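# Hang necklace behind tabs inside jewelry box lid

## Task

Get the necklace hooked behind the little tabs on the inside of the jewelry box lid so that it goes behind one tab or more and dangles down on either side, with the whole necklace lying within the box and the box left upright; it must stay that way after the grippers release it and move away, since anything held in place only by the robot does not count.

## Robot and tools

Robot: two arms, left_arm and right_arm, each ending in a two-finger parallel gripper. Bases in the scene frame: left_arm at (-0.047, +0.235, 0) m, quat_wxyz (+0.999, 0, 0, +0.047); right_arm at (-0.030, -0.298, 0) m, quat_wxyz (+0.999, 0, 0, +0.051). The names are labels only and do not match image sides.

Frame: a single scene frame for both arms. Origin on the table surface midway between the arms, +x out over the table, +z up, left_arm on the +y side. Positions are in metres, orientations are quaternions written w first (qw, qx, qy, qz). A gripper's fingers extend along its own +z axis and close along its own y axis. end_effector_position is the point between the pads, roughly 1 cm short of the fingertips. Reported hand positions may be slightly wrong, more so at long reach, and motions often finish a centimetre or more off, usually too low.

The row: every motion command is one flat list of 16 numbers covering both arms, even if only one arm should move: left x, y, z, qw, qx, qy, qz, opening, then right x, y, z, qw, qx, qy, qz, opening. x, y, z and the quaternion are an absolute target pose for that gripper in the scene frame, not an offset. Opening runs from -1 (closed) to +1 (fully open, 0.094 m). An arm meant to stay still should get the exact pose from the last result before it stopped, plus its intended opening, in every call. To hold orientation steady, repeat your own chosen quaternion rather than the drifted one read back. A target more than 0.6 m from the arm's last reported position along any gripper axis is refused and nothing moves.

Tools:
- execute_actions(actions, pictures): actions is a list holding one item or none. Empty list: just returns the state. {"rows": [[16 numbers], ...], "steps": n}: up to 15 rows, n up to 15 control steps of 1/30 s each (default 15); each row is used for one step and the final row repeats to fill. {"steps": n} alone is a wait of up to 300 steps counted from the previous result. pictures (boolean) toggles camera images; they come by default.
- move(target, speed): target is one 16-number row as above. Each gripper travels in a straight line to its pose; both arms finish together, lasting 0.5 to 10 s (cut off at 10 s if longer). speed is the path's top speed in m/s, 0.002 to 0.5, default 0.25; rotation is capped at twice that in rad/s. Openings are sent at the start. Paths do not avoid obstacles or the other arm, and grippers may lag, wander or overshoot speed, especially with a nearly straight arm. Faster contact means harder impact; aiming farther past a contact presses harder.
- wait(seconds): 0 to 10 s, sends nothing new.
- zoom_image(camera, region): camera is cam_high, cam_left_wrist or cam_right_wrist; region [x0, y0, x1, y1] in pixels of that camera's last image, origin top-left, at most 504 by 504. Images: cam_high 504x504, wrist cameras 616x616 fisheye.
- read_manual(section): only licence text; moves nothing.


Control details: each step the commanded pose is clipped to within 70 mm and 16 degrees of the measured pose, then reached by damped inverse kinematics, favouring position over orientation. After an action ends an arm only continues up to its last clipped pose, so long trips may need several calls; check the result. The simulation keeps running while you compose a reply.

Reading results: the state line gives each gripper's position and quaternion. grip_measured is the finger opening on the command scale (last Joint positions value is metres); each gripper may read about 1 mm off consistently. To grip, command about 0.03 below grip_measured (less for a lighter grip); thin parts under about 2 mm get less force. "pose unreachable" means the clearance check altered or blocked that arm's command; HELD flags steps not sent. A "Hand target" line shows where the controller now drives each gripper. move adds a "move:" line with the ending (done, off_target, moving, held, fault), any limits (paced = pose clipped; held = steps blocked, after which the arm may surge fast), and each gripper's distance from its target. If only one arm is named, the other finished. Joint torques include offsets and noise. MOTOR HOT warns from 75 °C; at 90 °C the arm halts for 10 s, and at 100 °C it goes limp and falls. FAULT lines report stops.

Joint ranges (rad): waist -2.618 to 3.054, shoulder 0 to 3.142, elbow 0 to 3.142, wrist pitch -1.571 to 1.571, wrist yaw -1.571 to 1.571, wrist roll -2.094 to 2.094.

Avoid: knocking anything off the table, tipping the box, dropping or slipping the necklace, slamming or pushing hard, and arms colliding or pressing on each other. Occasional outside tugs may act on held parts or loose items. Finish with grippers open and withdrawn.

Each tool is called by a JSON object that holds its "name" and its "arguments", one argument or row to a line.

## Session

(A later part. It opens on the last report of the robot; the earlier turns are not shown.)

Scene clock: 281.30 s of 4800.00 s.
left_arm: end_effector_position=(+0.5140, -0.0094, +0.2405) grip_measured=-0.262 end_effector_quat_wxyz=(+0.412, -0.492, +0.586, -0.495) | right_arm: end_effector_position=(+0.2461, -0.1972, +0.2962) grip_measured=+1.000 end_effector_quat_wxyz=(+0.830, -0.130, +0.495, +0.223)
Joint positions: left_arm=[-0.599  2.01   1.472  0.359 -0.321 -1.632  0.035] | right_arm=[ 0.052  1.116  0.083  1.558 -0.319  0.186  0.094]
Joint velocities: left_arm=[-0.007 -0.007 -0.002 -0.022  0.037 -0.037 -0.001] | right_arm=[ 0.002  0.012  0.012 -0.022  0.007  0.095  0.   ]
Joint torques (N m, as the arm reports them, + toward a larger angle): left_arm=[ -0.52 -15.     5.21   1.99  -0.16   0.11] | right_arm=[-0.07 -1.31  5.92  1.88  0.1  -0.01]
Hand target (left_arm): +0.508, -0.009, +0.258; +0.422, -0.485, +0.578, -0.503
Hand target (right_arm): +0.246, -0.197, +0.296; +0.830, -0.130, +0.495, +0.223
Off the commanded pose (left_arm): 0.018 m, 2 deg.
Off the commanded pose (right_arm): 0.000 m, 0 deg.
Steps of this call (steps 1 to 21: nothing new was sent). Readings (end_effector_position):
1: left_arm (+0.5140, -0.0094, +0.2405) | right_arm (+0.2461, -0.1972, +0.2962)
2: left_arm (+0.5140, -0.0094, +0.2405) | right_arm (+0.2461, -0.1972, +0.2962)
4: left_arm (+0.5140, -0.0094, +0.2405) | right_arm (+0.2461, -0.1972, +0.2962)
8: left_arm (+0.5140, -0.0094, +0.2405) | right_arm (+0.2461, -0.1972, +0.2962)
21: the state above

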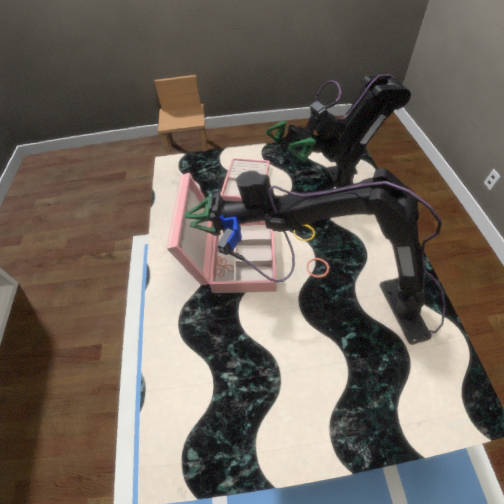

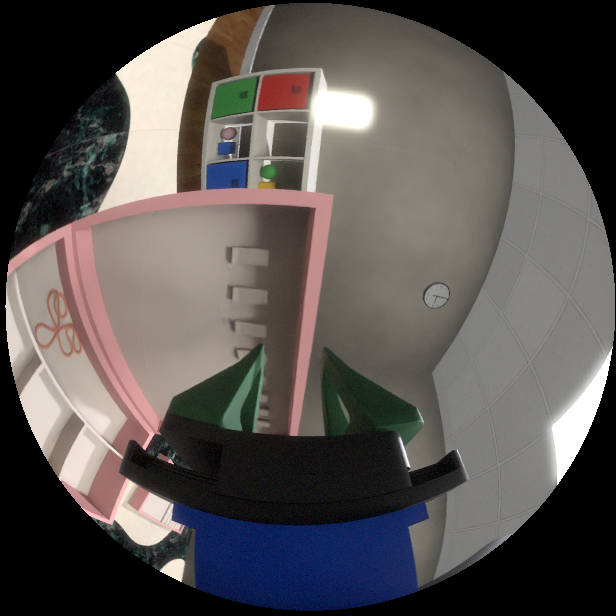

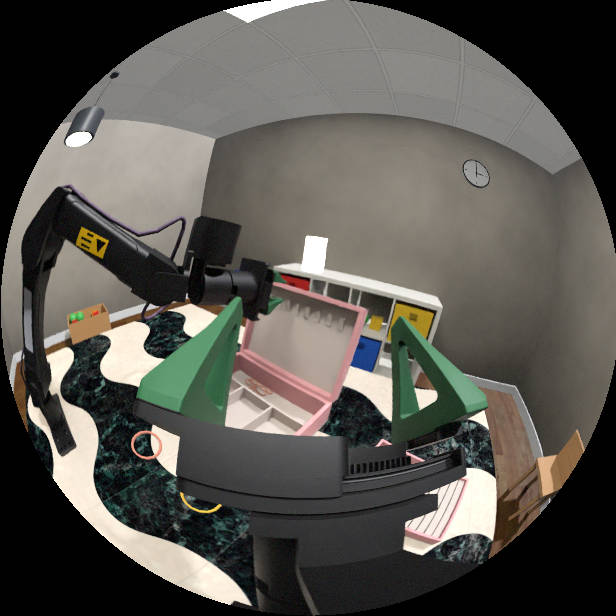

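{"name": "move", "arguments": {
  "target": [0.45,-0.03,0.2,0,-0.6427,0.766,0,-0.4,0.2462,-0.1972,0.2962,0.83,-0.13,0.495,0.223,1],
  "speed": 0.15
}}

Scene clock: 291.00 s of 4800.00 s.
left_arm: end_effector_position=(+0.4456, -0.0308, +0.1929) grip_measured=-0.399 end_effector_quat_wxyz=(+0.091, -0.614, +0.752, -0.222) | right_arm: end_effector_position=(+0.2461, -0.1972, +0.2962) grip_measured=+1.000 end_effector_quat_wxyz=(+0.830, -0.130, +0.495, +0.223)
Joint positions: left_arm=[-0.591  2.511  2.852 -1.428 -0.    -1.866  0.028] | right_arm=[ 0.052  1.116  0.083  1.558 -0.319  0.186  0.094]
Joint velocities: left_arm=[ 0.012 -0.012 -0.017  0.037  0.037 -0.022  0.   ] | right_arm=[-0.022 -0.012 -0.012 -0.022 -0.051  0.007  0.   ]
Joint torques (N m, as the arm reports them, + toward a larger angle): left_arm=[  0.87 -14.07   6.65   0.89  -0.02  -0.04] | right_arm=[ 0.02 -1.25  5.86  1.88  0.08 -0.01]
Hand target (left_arm): +0.447, -0.028, +0.199; +0.089, -0.618, +0.747, -0.229
Hand target (right_arm): +0.246, -0.197, +0.296; +0.830, -0.130, +0.495, +0.223
Off the commanded pose (left_arm): 0.008 m, 28 deg; orientation clipped at the last step of the last action.
Off the commanded pose (right_arm): 0.000 m, 0 deg.
elbow stopped short (left arm): the move would have taken joint 3 (elbow) straighter than the controller allows; a more bent joint 3 avoids this.
After step 90, 1.67 s passed at rest.
move: off_target (left_arm); limits=paced

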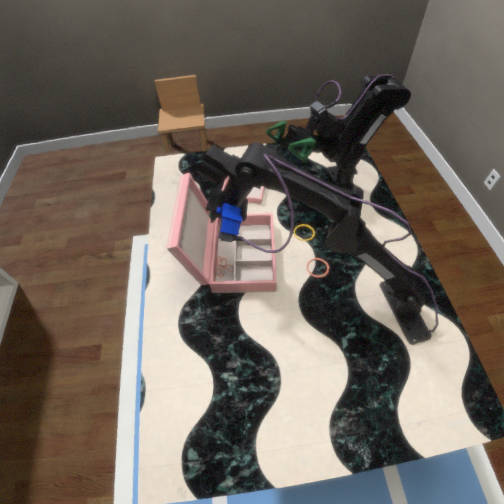

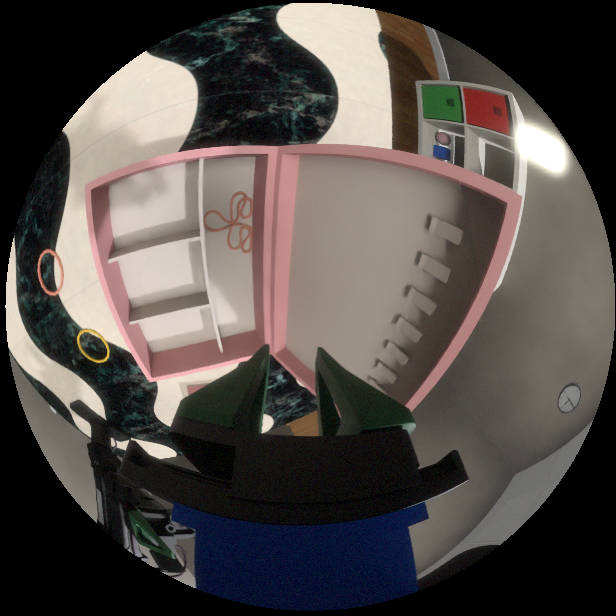

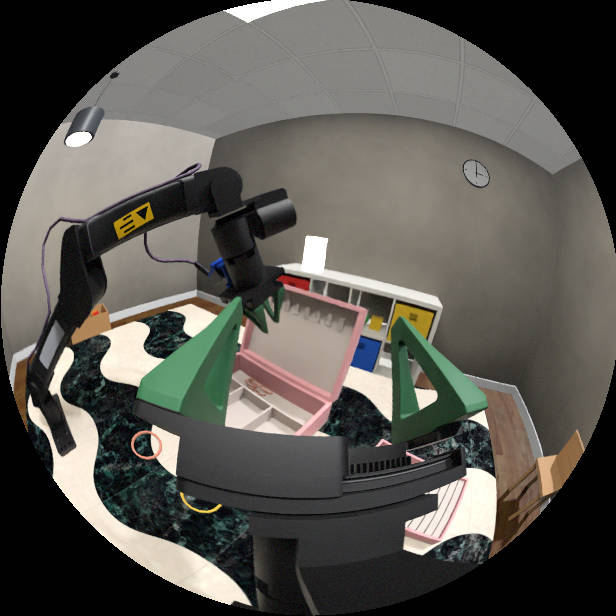

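{"name": "zoom_image", "arguments": {
  "camera": "cam_left_wrist",
  "region": [160,140,320,300]
}}

{"name": "zoom_image", "arguments": {
  "camera": "cam_high",
  "region": [160,200,290,300]
}}

Region (160, 140, 320, 300) of cam_left_wrist's 616x616 image, scaled by 3.150, with more detail than that image has.

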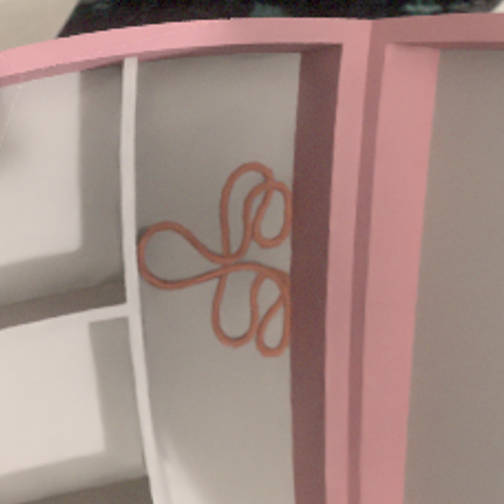

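Region (160, 200, 290, 300) of cam_high's 504x504 image, scaled by 3.877, with more detail than that image has; it fills the top 388 rows of this view, and the rest is white.

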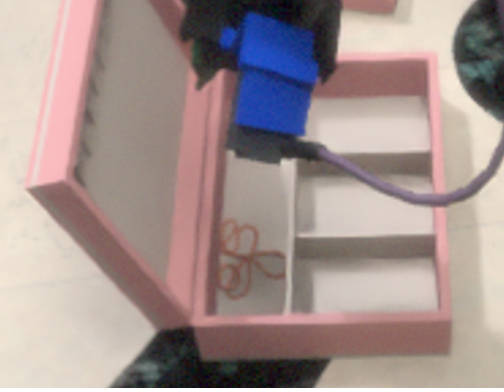

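{"name": "move", "arguments": {
  "target": [0.42,0.05,0.16,0.2446,0.444,0.8525,-0.1273,-0.7,0.2462,-0.1972,0.2962,0.83,-0.13,0.495,0.223,1],
  "speed": 0.3
}}

Scene clock: 325.83 s of 4800.00 s.
left_arm: end_effector_position=(+0.4226, +0.0492, +0.1499) grip_measured=-0.699 end_effector_quat_wxyz=(+0.237, +0.440, +0.858, -0.121) | right_arm: end_effector_position=(+0.2461, -0.1972, +0.2962) grip_measured=+1.000 end_effector_quat_wxyz=(+0.830, -0.130, +0.495, +0.223)
Joint positions: left_arm=[-0.359  2.085  1.916 -0.968  0.329  0.611  0.014] | right_arm=[ 0.052  1.116  0.083  1.558 -0.319  0.186  0.094]
Joint velocities: left_arm=[-0.007 -0.022  0.002 -0.051 -0.007  0.022  0.002] | right_arm=[-0.012  0.012 -0.017 -0.051 -0.007 -0.051  0.   ]
Joint torques (N m, as the arm reports them, + toward a larger angle): left_arm=[  0.63 -13.59   6.03   0.84   0.37   0.04] | right_arm=[-0.04 -1.29  5.92  1.88  0.1   0.  ]
Hand target (left_arm): +0.422, +0.049, +0.161; +0.247, +0.444, +0.852, -0.127
Hand target (right_arm): +0.246, -0.197, +0.296; +0.830, -0.130, +0.495, +0.223
Off the commanded pose (left_arm): 0.010 m, 1 deg.
Off the commanded pose (right_arm): 0.000 m, 0 deg.
After step 90, 27.40 s passed at rest.
move: done

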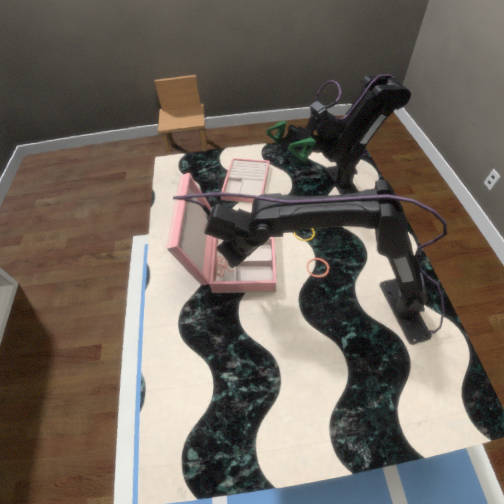

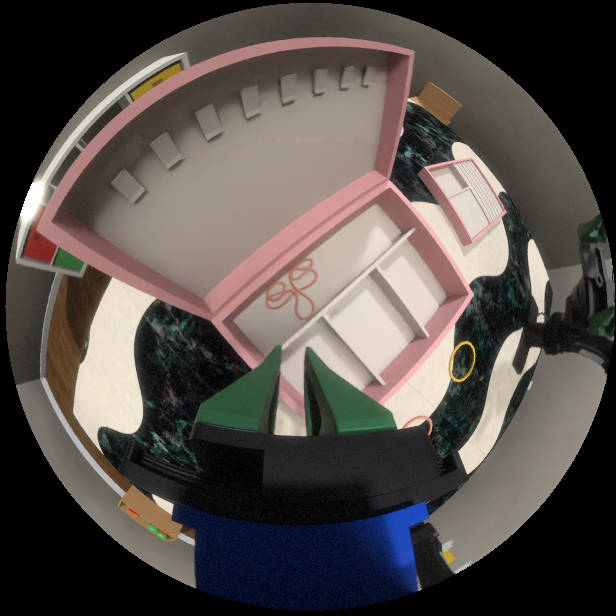

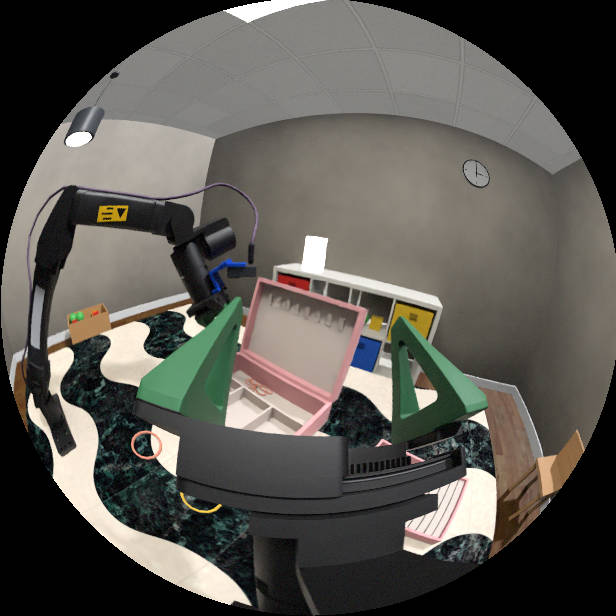

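{"name": "move", "arguments": {
  "target": [0.447,0.012,0.095,0.2446,0.444,0.8525,-0.1273,-0.7,0.2462,-0.1972,0.2962,0.83,-0.13,0.495,0.223,1],
  "speed": 0.1
}}

{"name": "zoom_image", "arguments": {
  "camera": "cam_left_wrist",
  "region": [200,200,400,400]
}}

Scene clock: 329.60 s of 4800.00 s.
left_arm: end_effector_position=(+0.4448, +0.0148, +0.0894) grip_measured=-0.699 end_effector_quat_wxyz=(+0.235, +0.445, +0.854, -0.129) | right_arm: end_effector_position=(+0.2461, -0.1972, +0.2962) grip_measured=+1.000 end_effector_quat_wxyz=(+0.830, -0.130, +0.495, +0.223)
Joint positions: left_arm=[-0.411  2.232  1.907 -0.803  0.326  0.571  0.014] | right_arm=[ 0.052  1.116  0.083  1.558 -0.319  0.186  0.094]
Joint velocities: left_arm=[-0.002  0.007 -0.002 -0.022 -0.022  0.037 -0.001] | right_arm=[-0.007 -0.002  0.007 -0.037 -0.095 -0.066  0.   ]
Joint torques (N m, as the arm reports them, + toward a larger angle): left_arm=[ -0.46 -13.99   5.48   1.1    0.11  -0.1 ] | right_arm=[-0.06 -1.29  5.9   1.89  0.08  0.  ]
Hand target (left_arm): +0.447, +0.012, +0.095; +0.244, +0.444, +0.853, -0.128
Hand target (right_arm): +0.246, -0.197, +0.296; +0.830, -0.130, +0.495, +0.223
Off the commanded pose (left_arm): 0.007 m, 1 deg.
Off the commanded pose (right_arm): 0.000 m, 0 deg.
move: done

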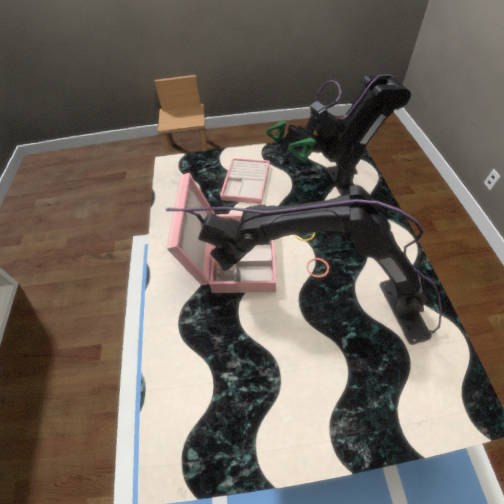

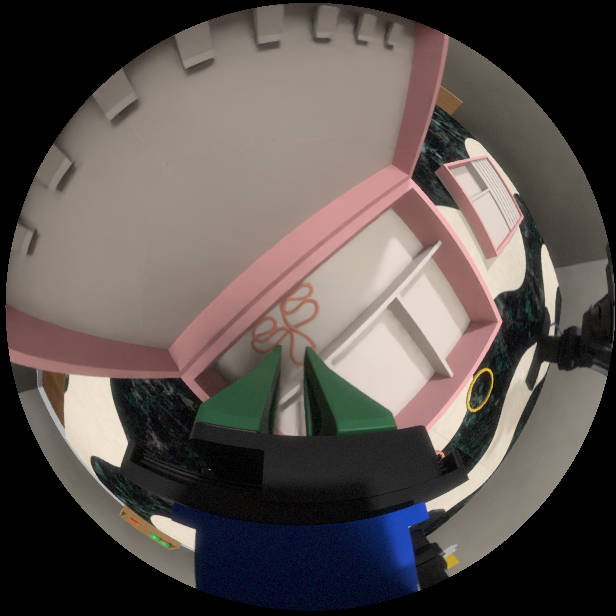

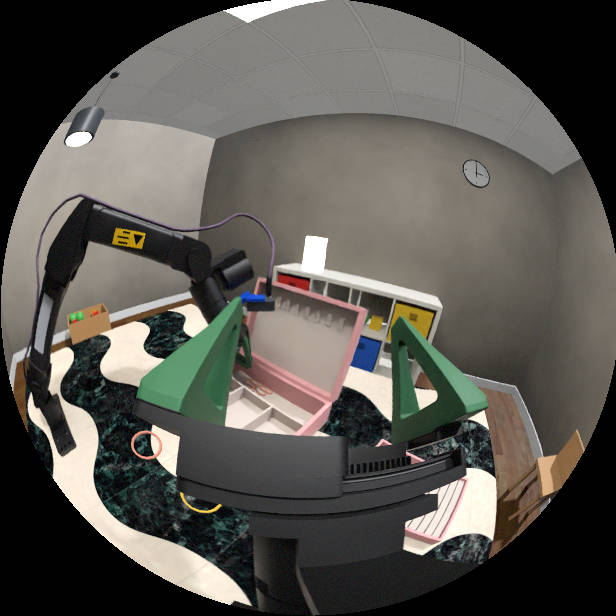

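Region (200, 200, 400, 400) of cam_left_wrist's 616x616 image, scaled by 2.520, with more detail than that image has.

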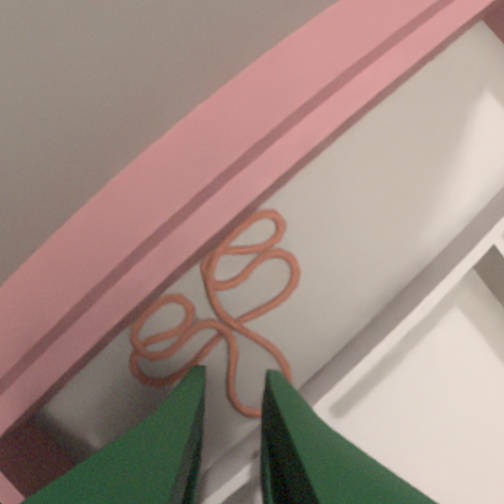

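{"name": "move", "arguments": {
  "target": [0.450,0.008,0.065,0.2446,0.444,0.8525,-0.1273,-0.8,0.2462,-0.1972,0.2962,0.83,-0.13,0.495,0.223,1],
  "speed": 0.05
}}

{"name": "zoom_image", "arguments": {
  "camera": "cam_left_wrist",
  "region": [200,200,400,400]
}}

{"name": "zoom_image", "arguments": {
  "camera": "cam_right_wrist",
  "region": [210,310,330,430]
}}

Scene clock: 337.73 s of 4800.00 s.
left_arm: end_effector_position=(+0.4496, +0.0114, +0.0626) grip_measured=-0.799 end_effector_quat_wxyz=(+0.239, +0.445, +0.853, -0.128) | right_arm: end_effector_position=(+0.2461, -0.1972, +0.2962) grip_measured=+1.000 end_effector_quat_wxyz=(+0.830, -0.130, +0.495, +0.223)
Joint positions: left_arm=[-0.415  2.264  1.849 -0.703  0.323  0.566  0.009] | right_arm=[ 0.052  1.116  0.083  1.558 -0.319  0.186  0.094]
Joint velocities: left_arm=[-0.017  0.017 -0.017 -0.007 -0.022 -0.066 -0.   ] | right_arm=[ 0.007 -0.017  0.002  0.007 -0.022  0.051  0.   ]
Joint torques (N m, as the arm reports them, + toward a larger angle): left_arm=[ -0.63 -14.     5.11   1.1    0.11  -0.12] | right_arm=[-0.06 -1.27  5.92  1.88  0.09  0.  ]
Hand target (left_arm): +0.450, +0.008, +0.065; +0.244, +0.444, +0.853, -0.127
Hand target (right_arm): +0.246, -0.197, +0.296; +0.830, -0.130, +0.495, +0.223
Off the commanded pose (left_arm): 0.004 m, 1 deg.
Off the commanded pose (right_arm): 0.000 m, 0 deg.
After step 90, 4.13 s passed at rest.
move: done

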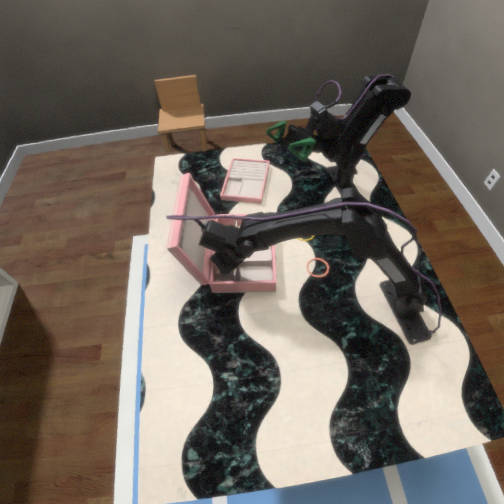

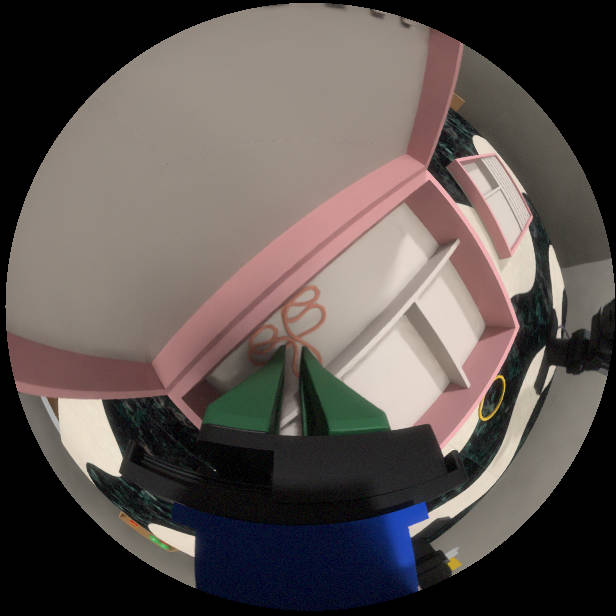

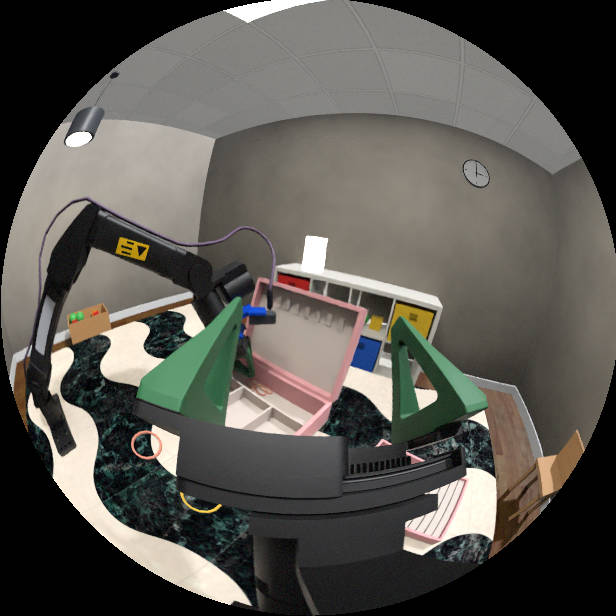

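Region (200, 200, 400, 400) of cam_left_wrist's 616x616 image, scaled by 2.520, with more detail than that image has.

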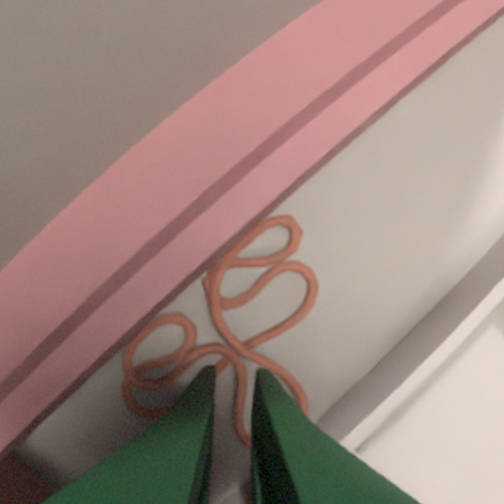

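Region (210, 310, 330, 430) of cam_right_wrist's 616x616 image, scaled by 4.200, with more detail than that image has.

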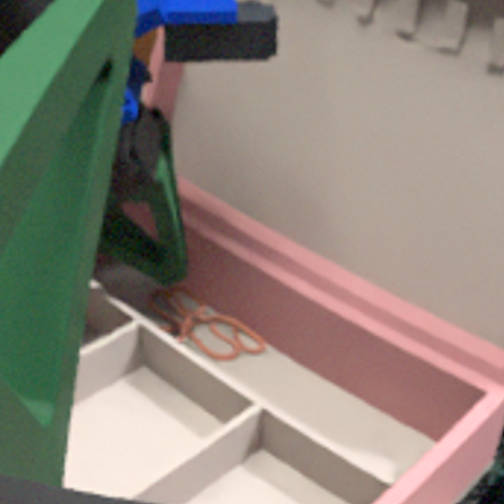

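{"name": "move", "arguments": {
  "target": [0.4495,0.0065,0.042,0.2446,0.444,0.8525,-0.1273,-0.8,0.2462,-0.1972,0.2962,0.83,-0.13,0.495,0.223,1],
  "speed": 0.03
}}

{"name": "zoom_image", "arguments": {
  "camera": "cam_left_wrist",
  "region": [200,230,400,430]
}}

{"name": "zoom_image", "arguments": {
  "camera": "cam_right_wrist",
  "region": [210,310,330,430]
}}

Scene clock: 342.87 s of 4800.00 s.
left_arm: end_effector_position=(+0.4500, +0.0115, +0.0415) grip_measured=-0.799 end_effector_quat_wxyz=(+0.240, +0.444, +0.854, -0.128) | right_arm: end_effector_position=(+0.2461, -0.1972, +0.2962) grip_measured=+1.000 end_effector_quat_wxyz=(+0.830, -0.130, +0.495, +0.223)
Joint positions: left_arm=[-0.415  2.282  1.792 -0.625  0.322  0.563  0.009] | right_arm=[ 0.052  1.116  0.083  1.558 -0.319  0.186  0.094]
Joint velocities: left_arm=[ 0.017 -0.012  0.012  0.022 -0.037  0.007  0.001] | right_arm=[-0.002 -0.002  0.002  0.037  0.051  0.007  0.   ]
Joint torques (N m, as the arm reports them, + toward a larger angle): left_arm=[ -0.84 -14.03   4.86   1.15   0.1   -0.13] | right_arm=[-0.05 -1.34  5.82  1.89  0.06  0.01]
Hand target (left_arm): +0.450, +0.006, +0.042; +0.244, +0.444, +0.853, -0.127
Hand target (right_arm): +0.246, -0.197, +0.296; +0.830, -0.130, +0.495, +0.223
Off the commanded pose (left_arm): 0.005 m, 1 deg.
Off the commanded pose (right_arm): 0.000 m, 0 deg.
After step 90, 1.13 s passed at rest.
move: done

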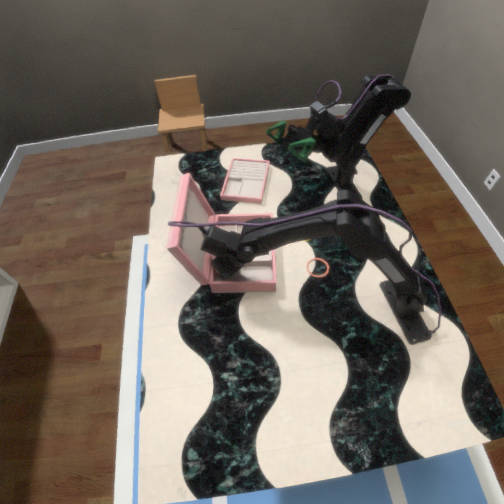

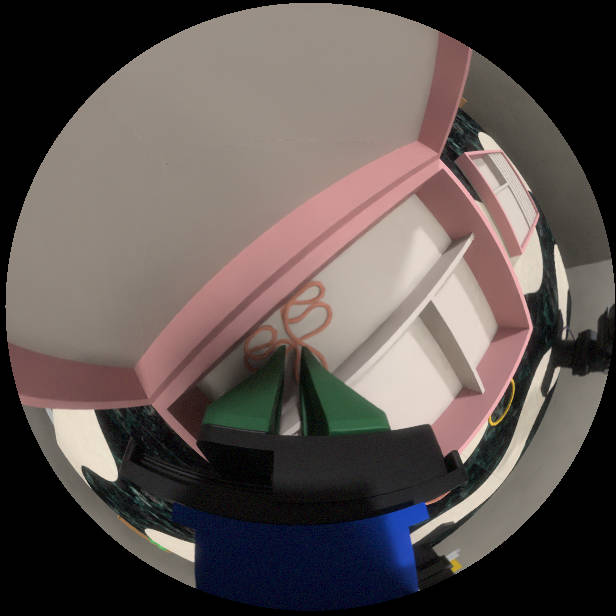

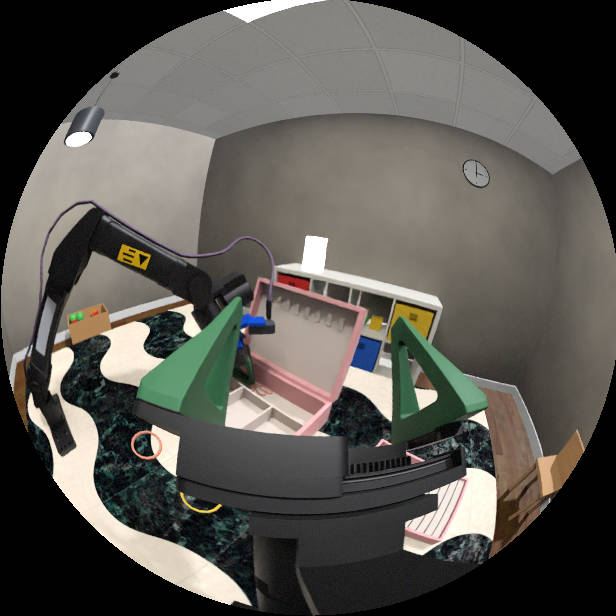

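Region (200, 230, 400, 430) of cam_left_wrist's 616x616 image, scaled by 2.520, with more detail than that image has.

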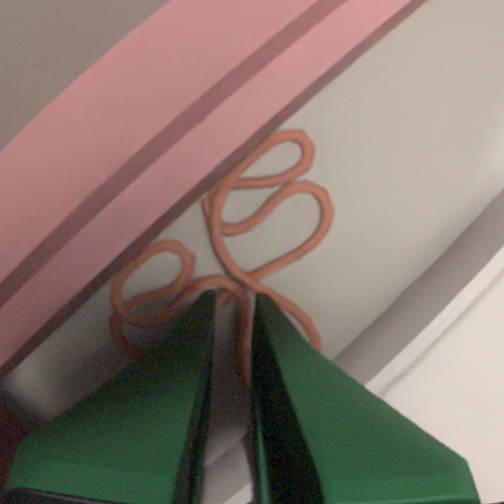

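Region (210, 310, 330, 430) of cam_right_wrist's 616x616 image, scaled by 4.200, with more detail than that image has.

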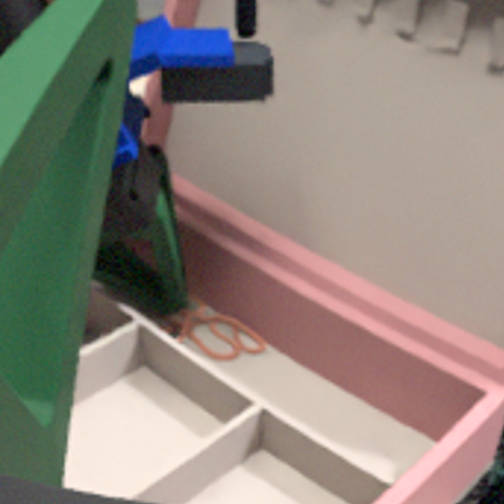

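{"name": "move", "arguments": {
  "target": [0.450,0.002,0.045,0.1387,0.4559,0.8762,-0.0722,-0.8,0.2462,-0.1972,0.2962,0.83,-0.13,0.495,0.223,1],
  "speed": 0.04
}}

{"name": "zoom_image", "arguments": {
  "camera": "cam_left_wrist",
  "region": [200,230,400,430]
}}

{"name": "zoom_image", "arguments": {
  "camera": "cam_right_wrist",
  "region": [210,310,330,430]
}}

Scene clock: 353.73 s of 4800.00 s.
left_arm: end_effector_position=(+0.4455, +0.0066, +0.0354) grip_measured=-0.799 end_effector_quat_wxyz=(+0.128, +0.456, +0.877, -0.077) | right_arm: end_effector_position=(+0.2461, -0.1972, +0.2962) grip_measured=+1.000 end_effector_quat_wxyz=(+0.830, -0.130, +0.495, +0.223)
Joint positions: left_arm=[-0.472  2.495  2.239 -1.072  0.178  0.559  0.009] | right_arm=[ 0.052  1.116  0.083  1.558 -0.319  0.186  0.094]
Joint velocities: left_arm=[ 0.002 -0.007 -0.007 -0.11  -0.037 -0.007  0.001] | right_arm=[ 0.012  0.002  0.017  0.022 -0.066 -0.022  0.   ]
Joint torques (N m, as the arm reports them, + toward a larger angle): left_arm=[ -0.55 -14.97   7.27   0.56   0.    -0.12] | right_arm=[-0.07 -1.33  5.92  1.87  0.07 -0.01]
Hand target (left_arm): +0.449, +0.002, +0.045; +0.138, +0.455, +0.877, -0.074
Hand target (right_arm): +0.246, -0.197, +0.296; +0.830, -0.130, +0.495, +0.223
Off the commanded pose (left_arm): 0.012 m, 1 deg.
Off the commanded pose (right_arm): 0.000 m, 0 deg.
After step 90, 4.40 s passed at rest.
move: off_target (left_arm)

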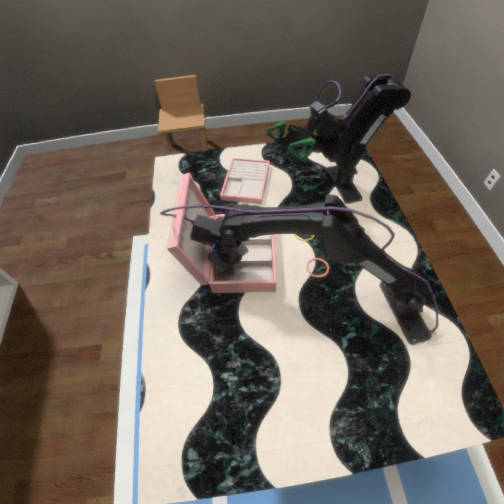

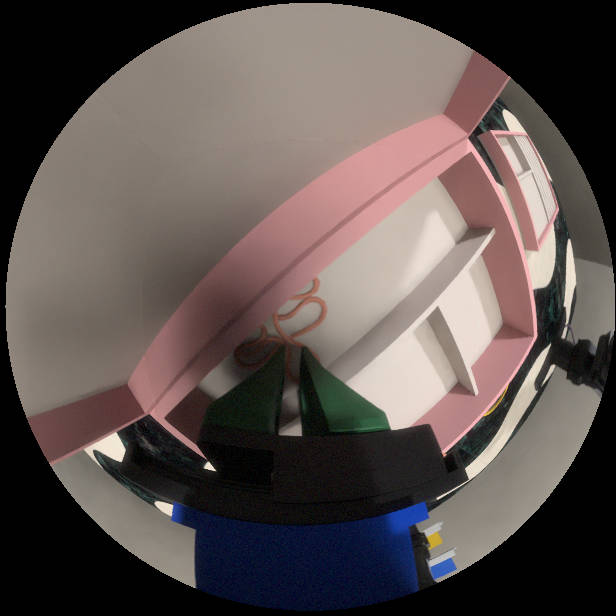

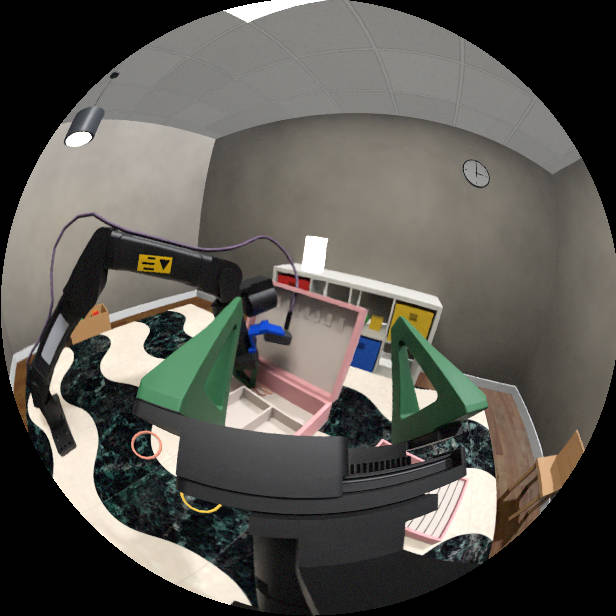

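Region (200, 230, 400, 430) of cam_left_wrist's 616x616 image, scaled by 2.520, with more detail than that image has.

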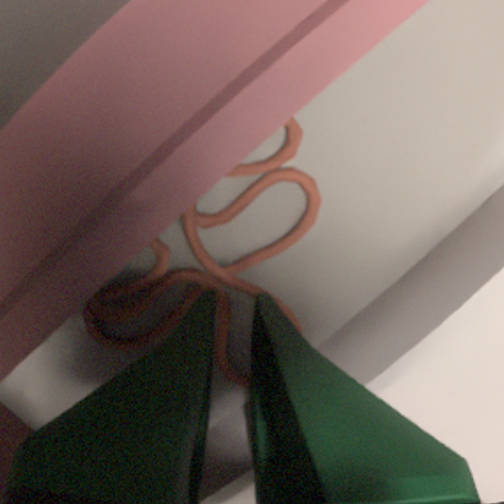

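Region (210, 310, 330, 430) of cam_right_wrist's 616x616 image, scaled by 4.200, with more detail than that image has.

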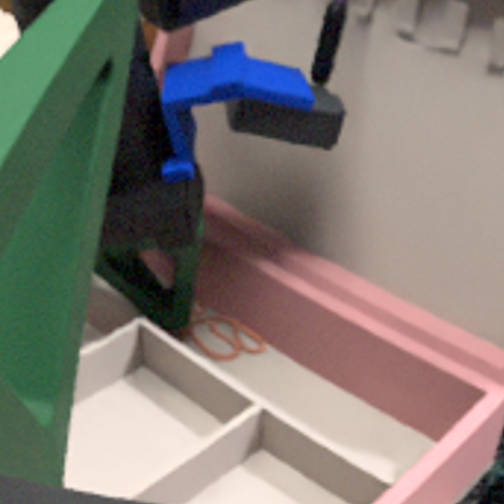

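{"name": "execute_actions", "arguments": {
  "actions": [
    {"rows":[[0.452,0.002,0.041,0.1387,0.4559,0.8762,-0.0722,-0.8,0.2462,-0.1972,0.2962,0.83,-0.13,0.495,0.223,1],[0.452,0.002,0.038,0.1387,0.4559,0.8762,-0.0722,-0.8,0.2462,-0.1972,0.2962,0.83,-0.13,0.495,0.223,1],[0.452,0.002,0.035,0.1387,0.4559,0.8762,-0.0722,-0.8,0.2462,-0.1972,0.2962,0.83,-0.13,0.495,0.223,1],[0.452,0.002,0.032,0.1387,0.4559,0.8762,-0.0722,-0.8,0.2462,-0.1972,0.2962,0.83,-0.13,0.495,0.223,1],[0.452,0.002,0.029,0.1387,0.4559,0.8762,-0.0722,-0.8,0.2462,-0.1972,0.2962,0.83,-0.13,0.495,0.223,1]],"steps":15}
  ]
}}

{"name": "zoom_image", "arguments": {
  "camera": "cam_left_wrist",
  "region": [200,230,400,430]
}}

{"name": "zoom_image", "arguments": {
  "camera": "cam_right_wrist",
  "region": [210,310,330,430]
}}

Scene clock: 359.67 s of 4800.00 s.
left_arm: end_effector_position=(+0.4506, +0.0050, +0.0279) grip_measured=-0.799 end_effector_quat_wxyz=(+0.133, +0.456, +0.877, -0.075) | right_arm: end_effector_position=(+0.2461, -0.1972, +0.2962) grip_measured=+1.000 end_effector_quat_wxyz=(+0.830, -0.130, +0.495, +0.223)
Joint positions: left_arm=[-0.472  2.514  2.243 -1.047  0.176  0.559  0.009] | right_arm=[ 0.052  1.116  0.083  1.558 -0.319  0.186  0.094]
Joint velocities: left_arm=[ 0.007 -0.007  0.002  0.007 -0.022 -0.007 -0.   ] | right_arm=[-0.007 -0.017  0.027  0.037 -0.037  0.066  0.   ]
Joint torques (N m, as the arm reports them, + toward a larger angle): left_arm=[ -0.5  -15.2    5.11   0.72   0.02  -0.09] | right_arm=[-0.11 -1.33  5.87  1.88  0.1  -0.01]
Hand target (left_arm): +0.452, +0.002, +0.029; +0.138, +0.456, +0.876, -0.072
Hand target (right_arm): +0.246, -0.197, +0.296; +0.830, -0.130, +0.495, +0.223
Off the commanded pose (left_arm): 0.003 m, 1 deg.
Off the commanded pose (right_arm): 0.000 m, 0 deg.
Steps of this call (steps 1 to 90: nothing new was sent; then 2.43 s passed at rest; steps 91 to 105: all 15 steps of this action). Readings (end_effector_position):
91: left_arm (+0.4453, +0.0067, +0.0350) | right_arm (+0.2461, -0.1972, +0.2962)
92: left_arm (+0.4458, +0.0066, +0.0345) | right_arm (+0.2461, -0.1972, +0.2962)
94: left_arm (+0.4466, +0.0064, +0.0326) | right_arm (+0.2461, -0.1972, +0.2962)
98: left_arm (+0.4487, +0.0057, +0.0278) | right_arm (+0.2461, -0.1972, +0.2962)
105: the state above

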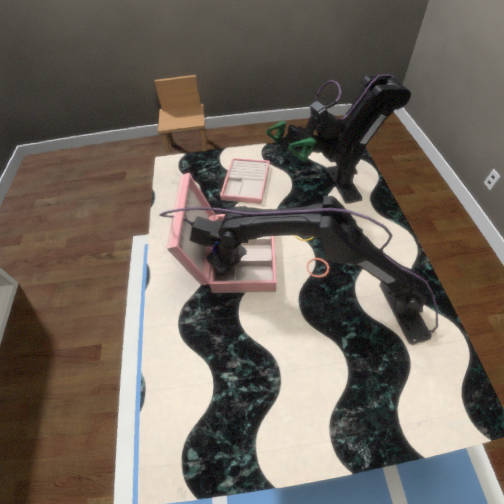

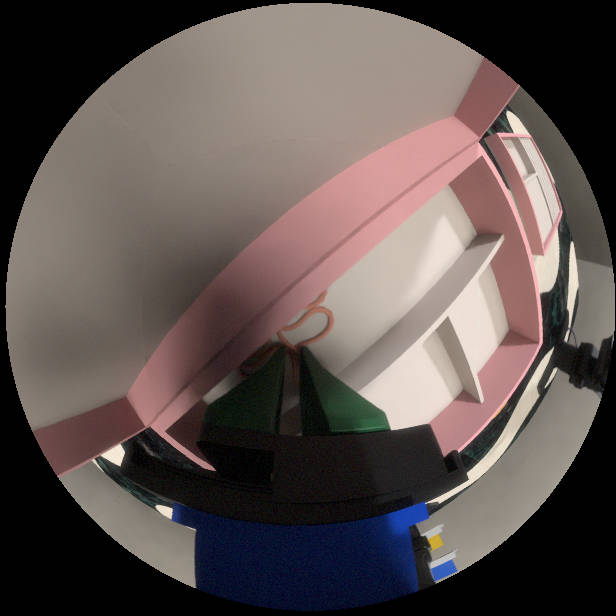

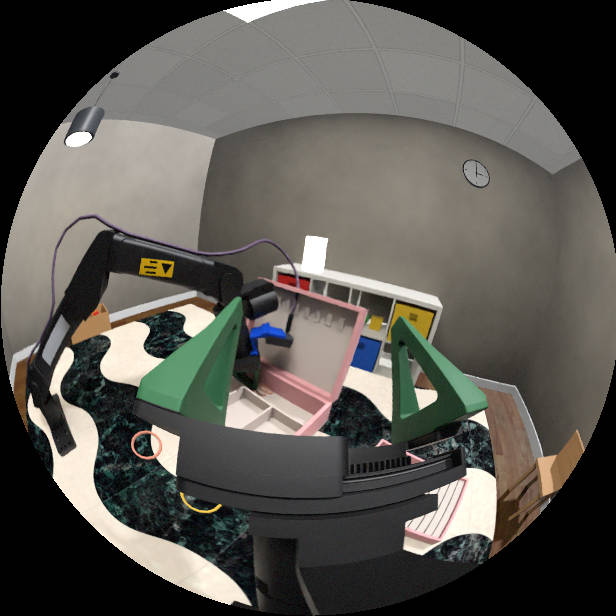

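Region (200, 230, 400, 430) of cam_left_wrist's 616x616 image, scaled by 2.520, with more detail than that image has.

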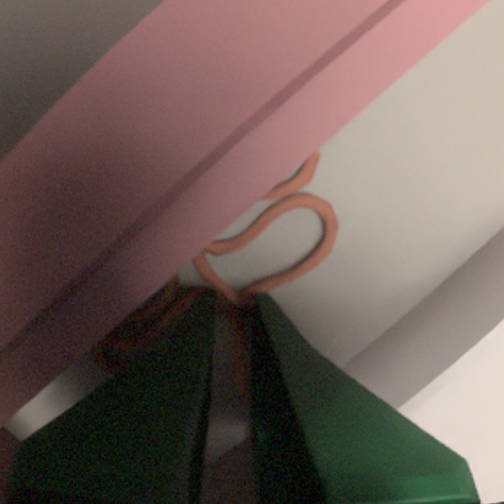

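Region (210, 310, 330, 430) of cam_right_wrist's 616x616 image, scaled by 4.200, with more detail than that image has.

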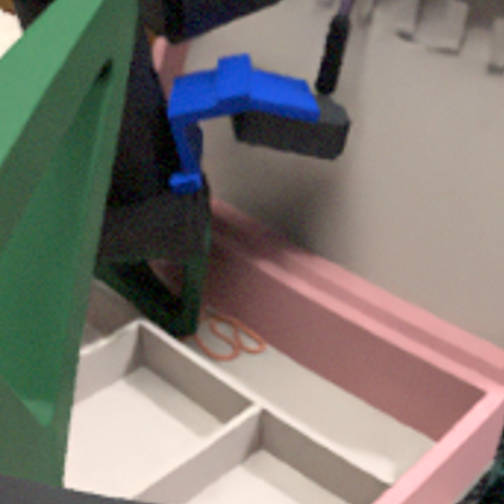

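Continue down a little.

{"name": "execute_actions", "arguments": {
  "actions": [
    {"rows":[[0.450,0.003,0.026,0.1387,0.4559,0.8762,-0.0722,-0.8,0.2462,-0.1972,0.2962,0.83,-0.13,0.495,0.223,1],[0.450,0.003,0.024,0.1387,0.4559,0.8762,-0.0722,-0.8,0.2462,-0.1972,0.2962,0.83,-0.13,0.495,0.223,1],[0.450,0.003,0.022,0.1387,0.4559,0.8762,-0.0722,-0.8,0.2462,-0.1972,0.2962,0.83,-0.13,0.495,0.223,1],[0.450,0.003,0.020,0.1387,0.4559,0.8762,-0.0722,-0.8,0.2462,-0.1972,0.2962,0.83,-0.13,0.495,0.223,1],[0.450,0.003,0.018,0.1387,0.4559,0.8762,-0.0722,-0.8,0.2462,-0.1972,0.2962,0.83,-0.13,0.495,0.223,1]],"steps":15}
  ]
}}

{"name": "zoom_image", "arguments": {
  "camera": "cam_left_wrist",
  "region": [200,230,400,430]
}}

Scene clock: 364.37 s of 4800.00 s.
left_arm: end_effector_position=(+0.4546, +0.0034, +0.0264) grip_measured=-0.799 end_effector_quat_wxyz=(+0.147, +0.456, +0.875, -0.074) | right_arm: end_effector_position=(+0.2461, -0.1972, +0.2962) grip_measured=+1.000 end_effector_quat_wxyz=(+0.830, -0.130, +0.495, +0.223)
Joint positions: left_arm=[-0.472  2.501  2.207 -0.996  0.176  0.559  0.009] | right_arm=[ 0.052  1.116  0.083  1.558 -0.319  0.186  0.094]
Joint velocities: left_arm=[-0.017 -0.002 -0.002  0.081  0.022  0.022 -0.001] | right_arm=[-0.007 -0.007  0.002  0.037 -0.007 -0.022  0.   ]
Joint torques (N m, as the arm reports them, + toward a larger angle): left_arm=[ -0.64 -14.87   3.53   0.76   0.02  -0.08] | right_arm=[-0.03 -1.32  5.86  1.89  0.08 -0.01]
Hand target (left_arm): +0.450, +0.003, +0.018; +0.138, +0.456, +0.876, -0.072
Hand target (right_arm): +0.246, -0.197, +0.296; +0.830, -0.130, +0.495, +0.223
Off the commanded pose (left_arm): 0.010 m, 1 deg.
Off the commanded pose (right_arm): 0.000 m, 0 deg.
Steps of this call (steps 1 to 90: nothing new was sent; then 1.20 s passed at rest; steps 91 to 105: all 15 steps of this action). Readings (end_effector_position):
91: left_arm (+0.4508, +0.0049, +0.0267) | right_arm (+0.2461, -0.1972, +0.2962)
92: left_arm (+0.4508, +0.0049, +0.0259) | right_arm (+0.2461, -0.1972, +0.2962)
94: left_arm (+0.4517, +0.0045, +0.0264) | right_arm (+0.2461, -0.1972, +0.2962)
98: left_arm (+0.4528, +0.0041, +0.0259) | right_arm (+0.2461, -0.1972, +0.2962)
105: the state above

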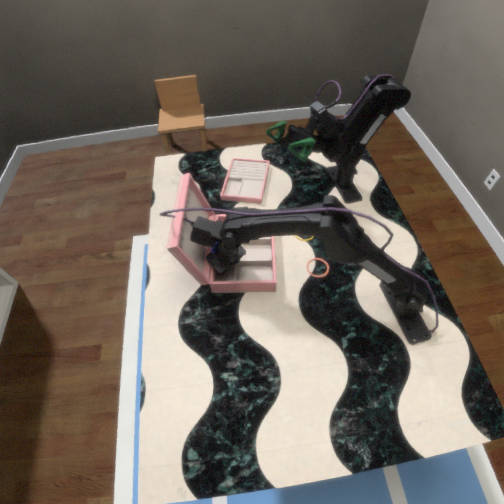

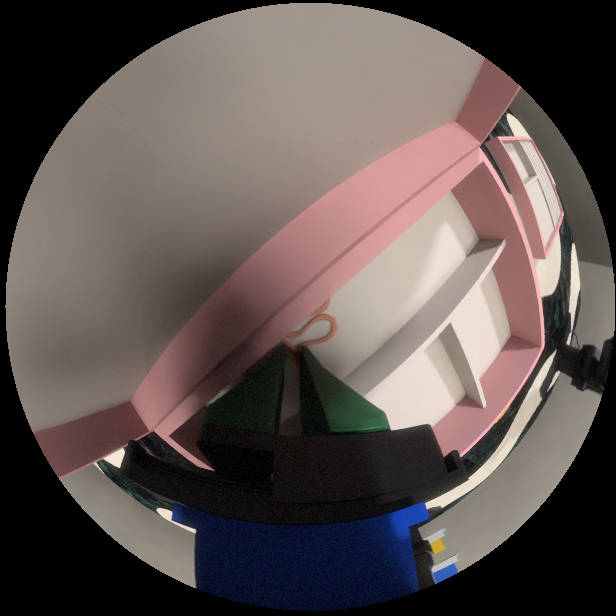

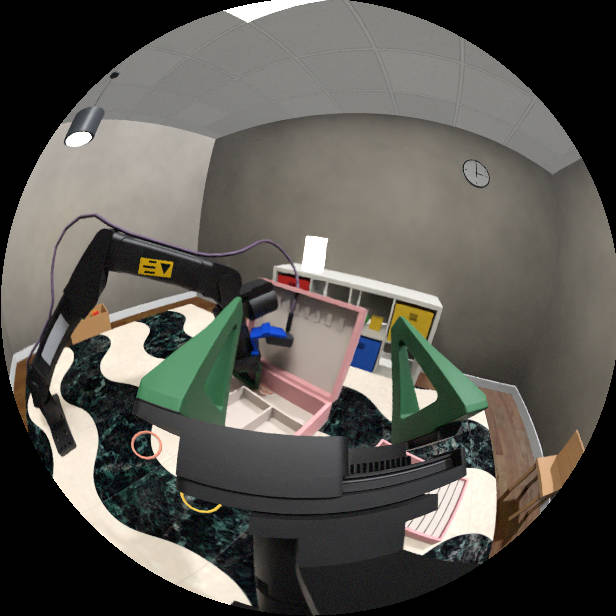

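Region (200, 230, 400, 430) of cam_left_wrist's 616x616 image, scaled by 2.520, with more detail than that image has.

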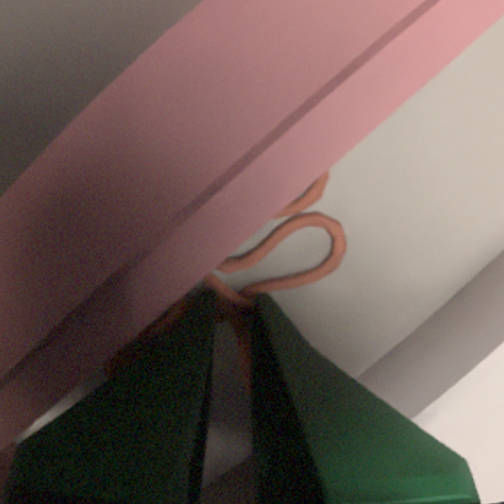

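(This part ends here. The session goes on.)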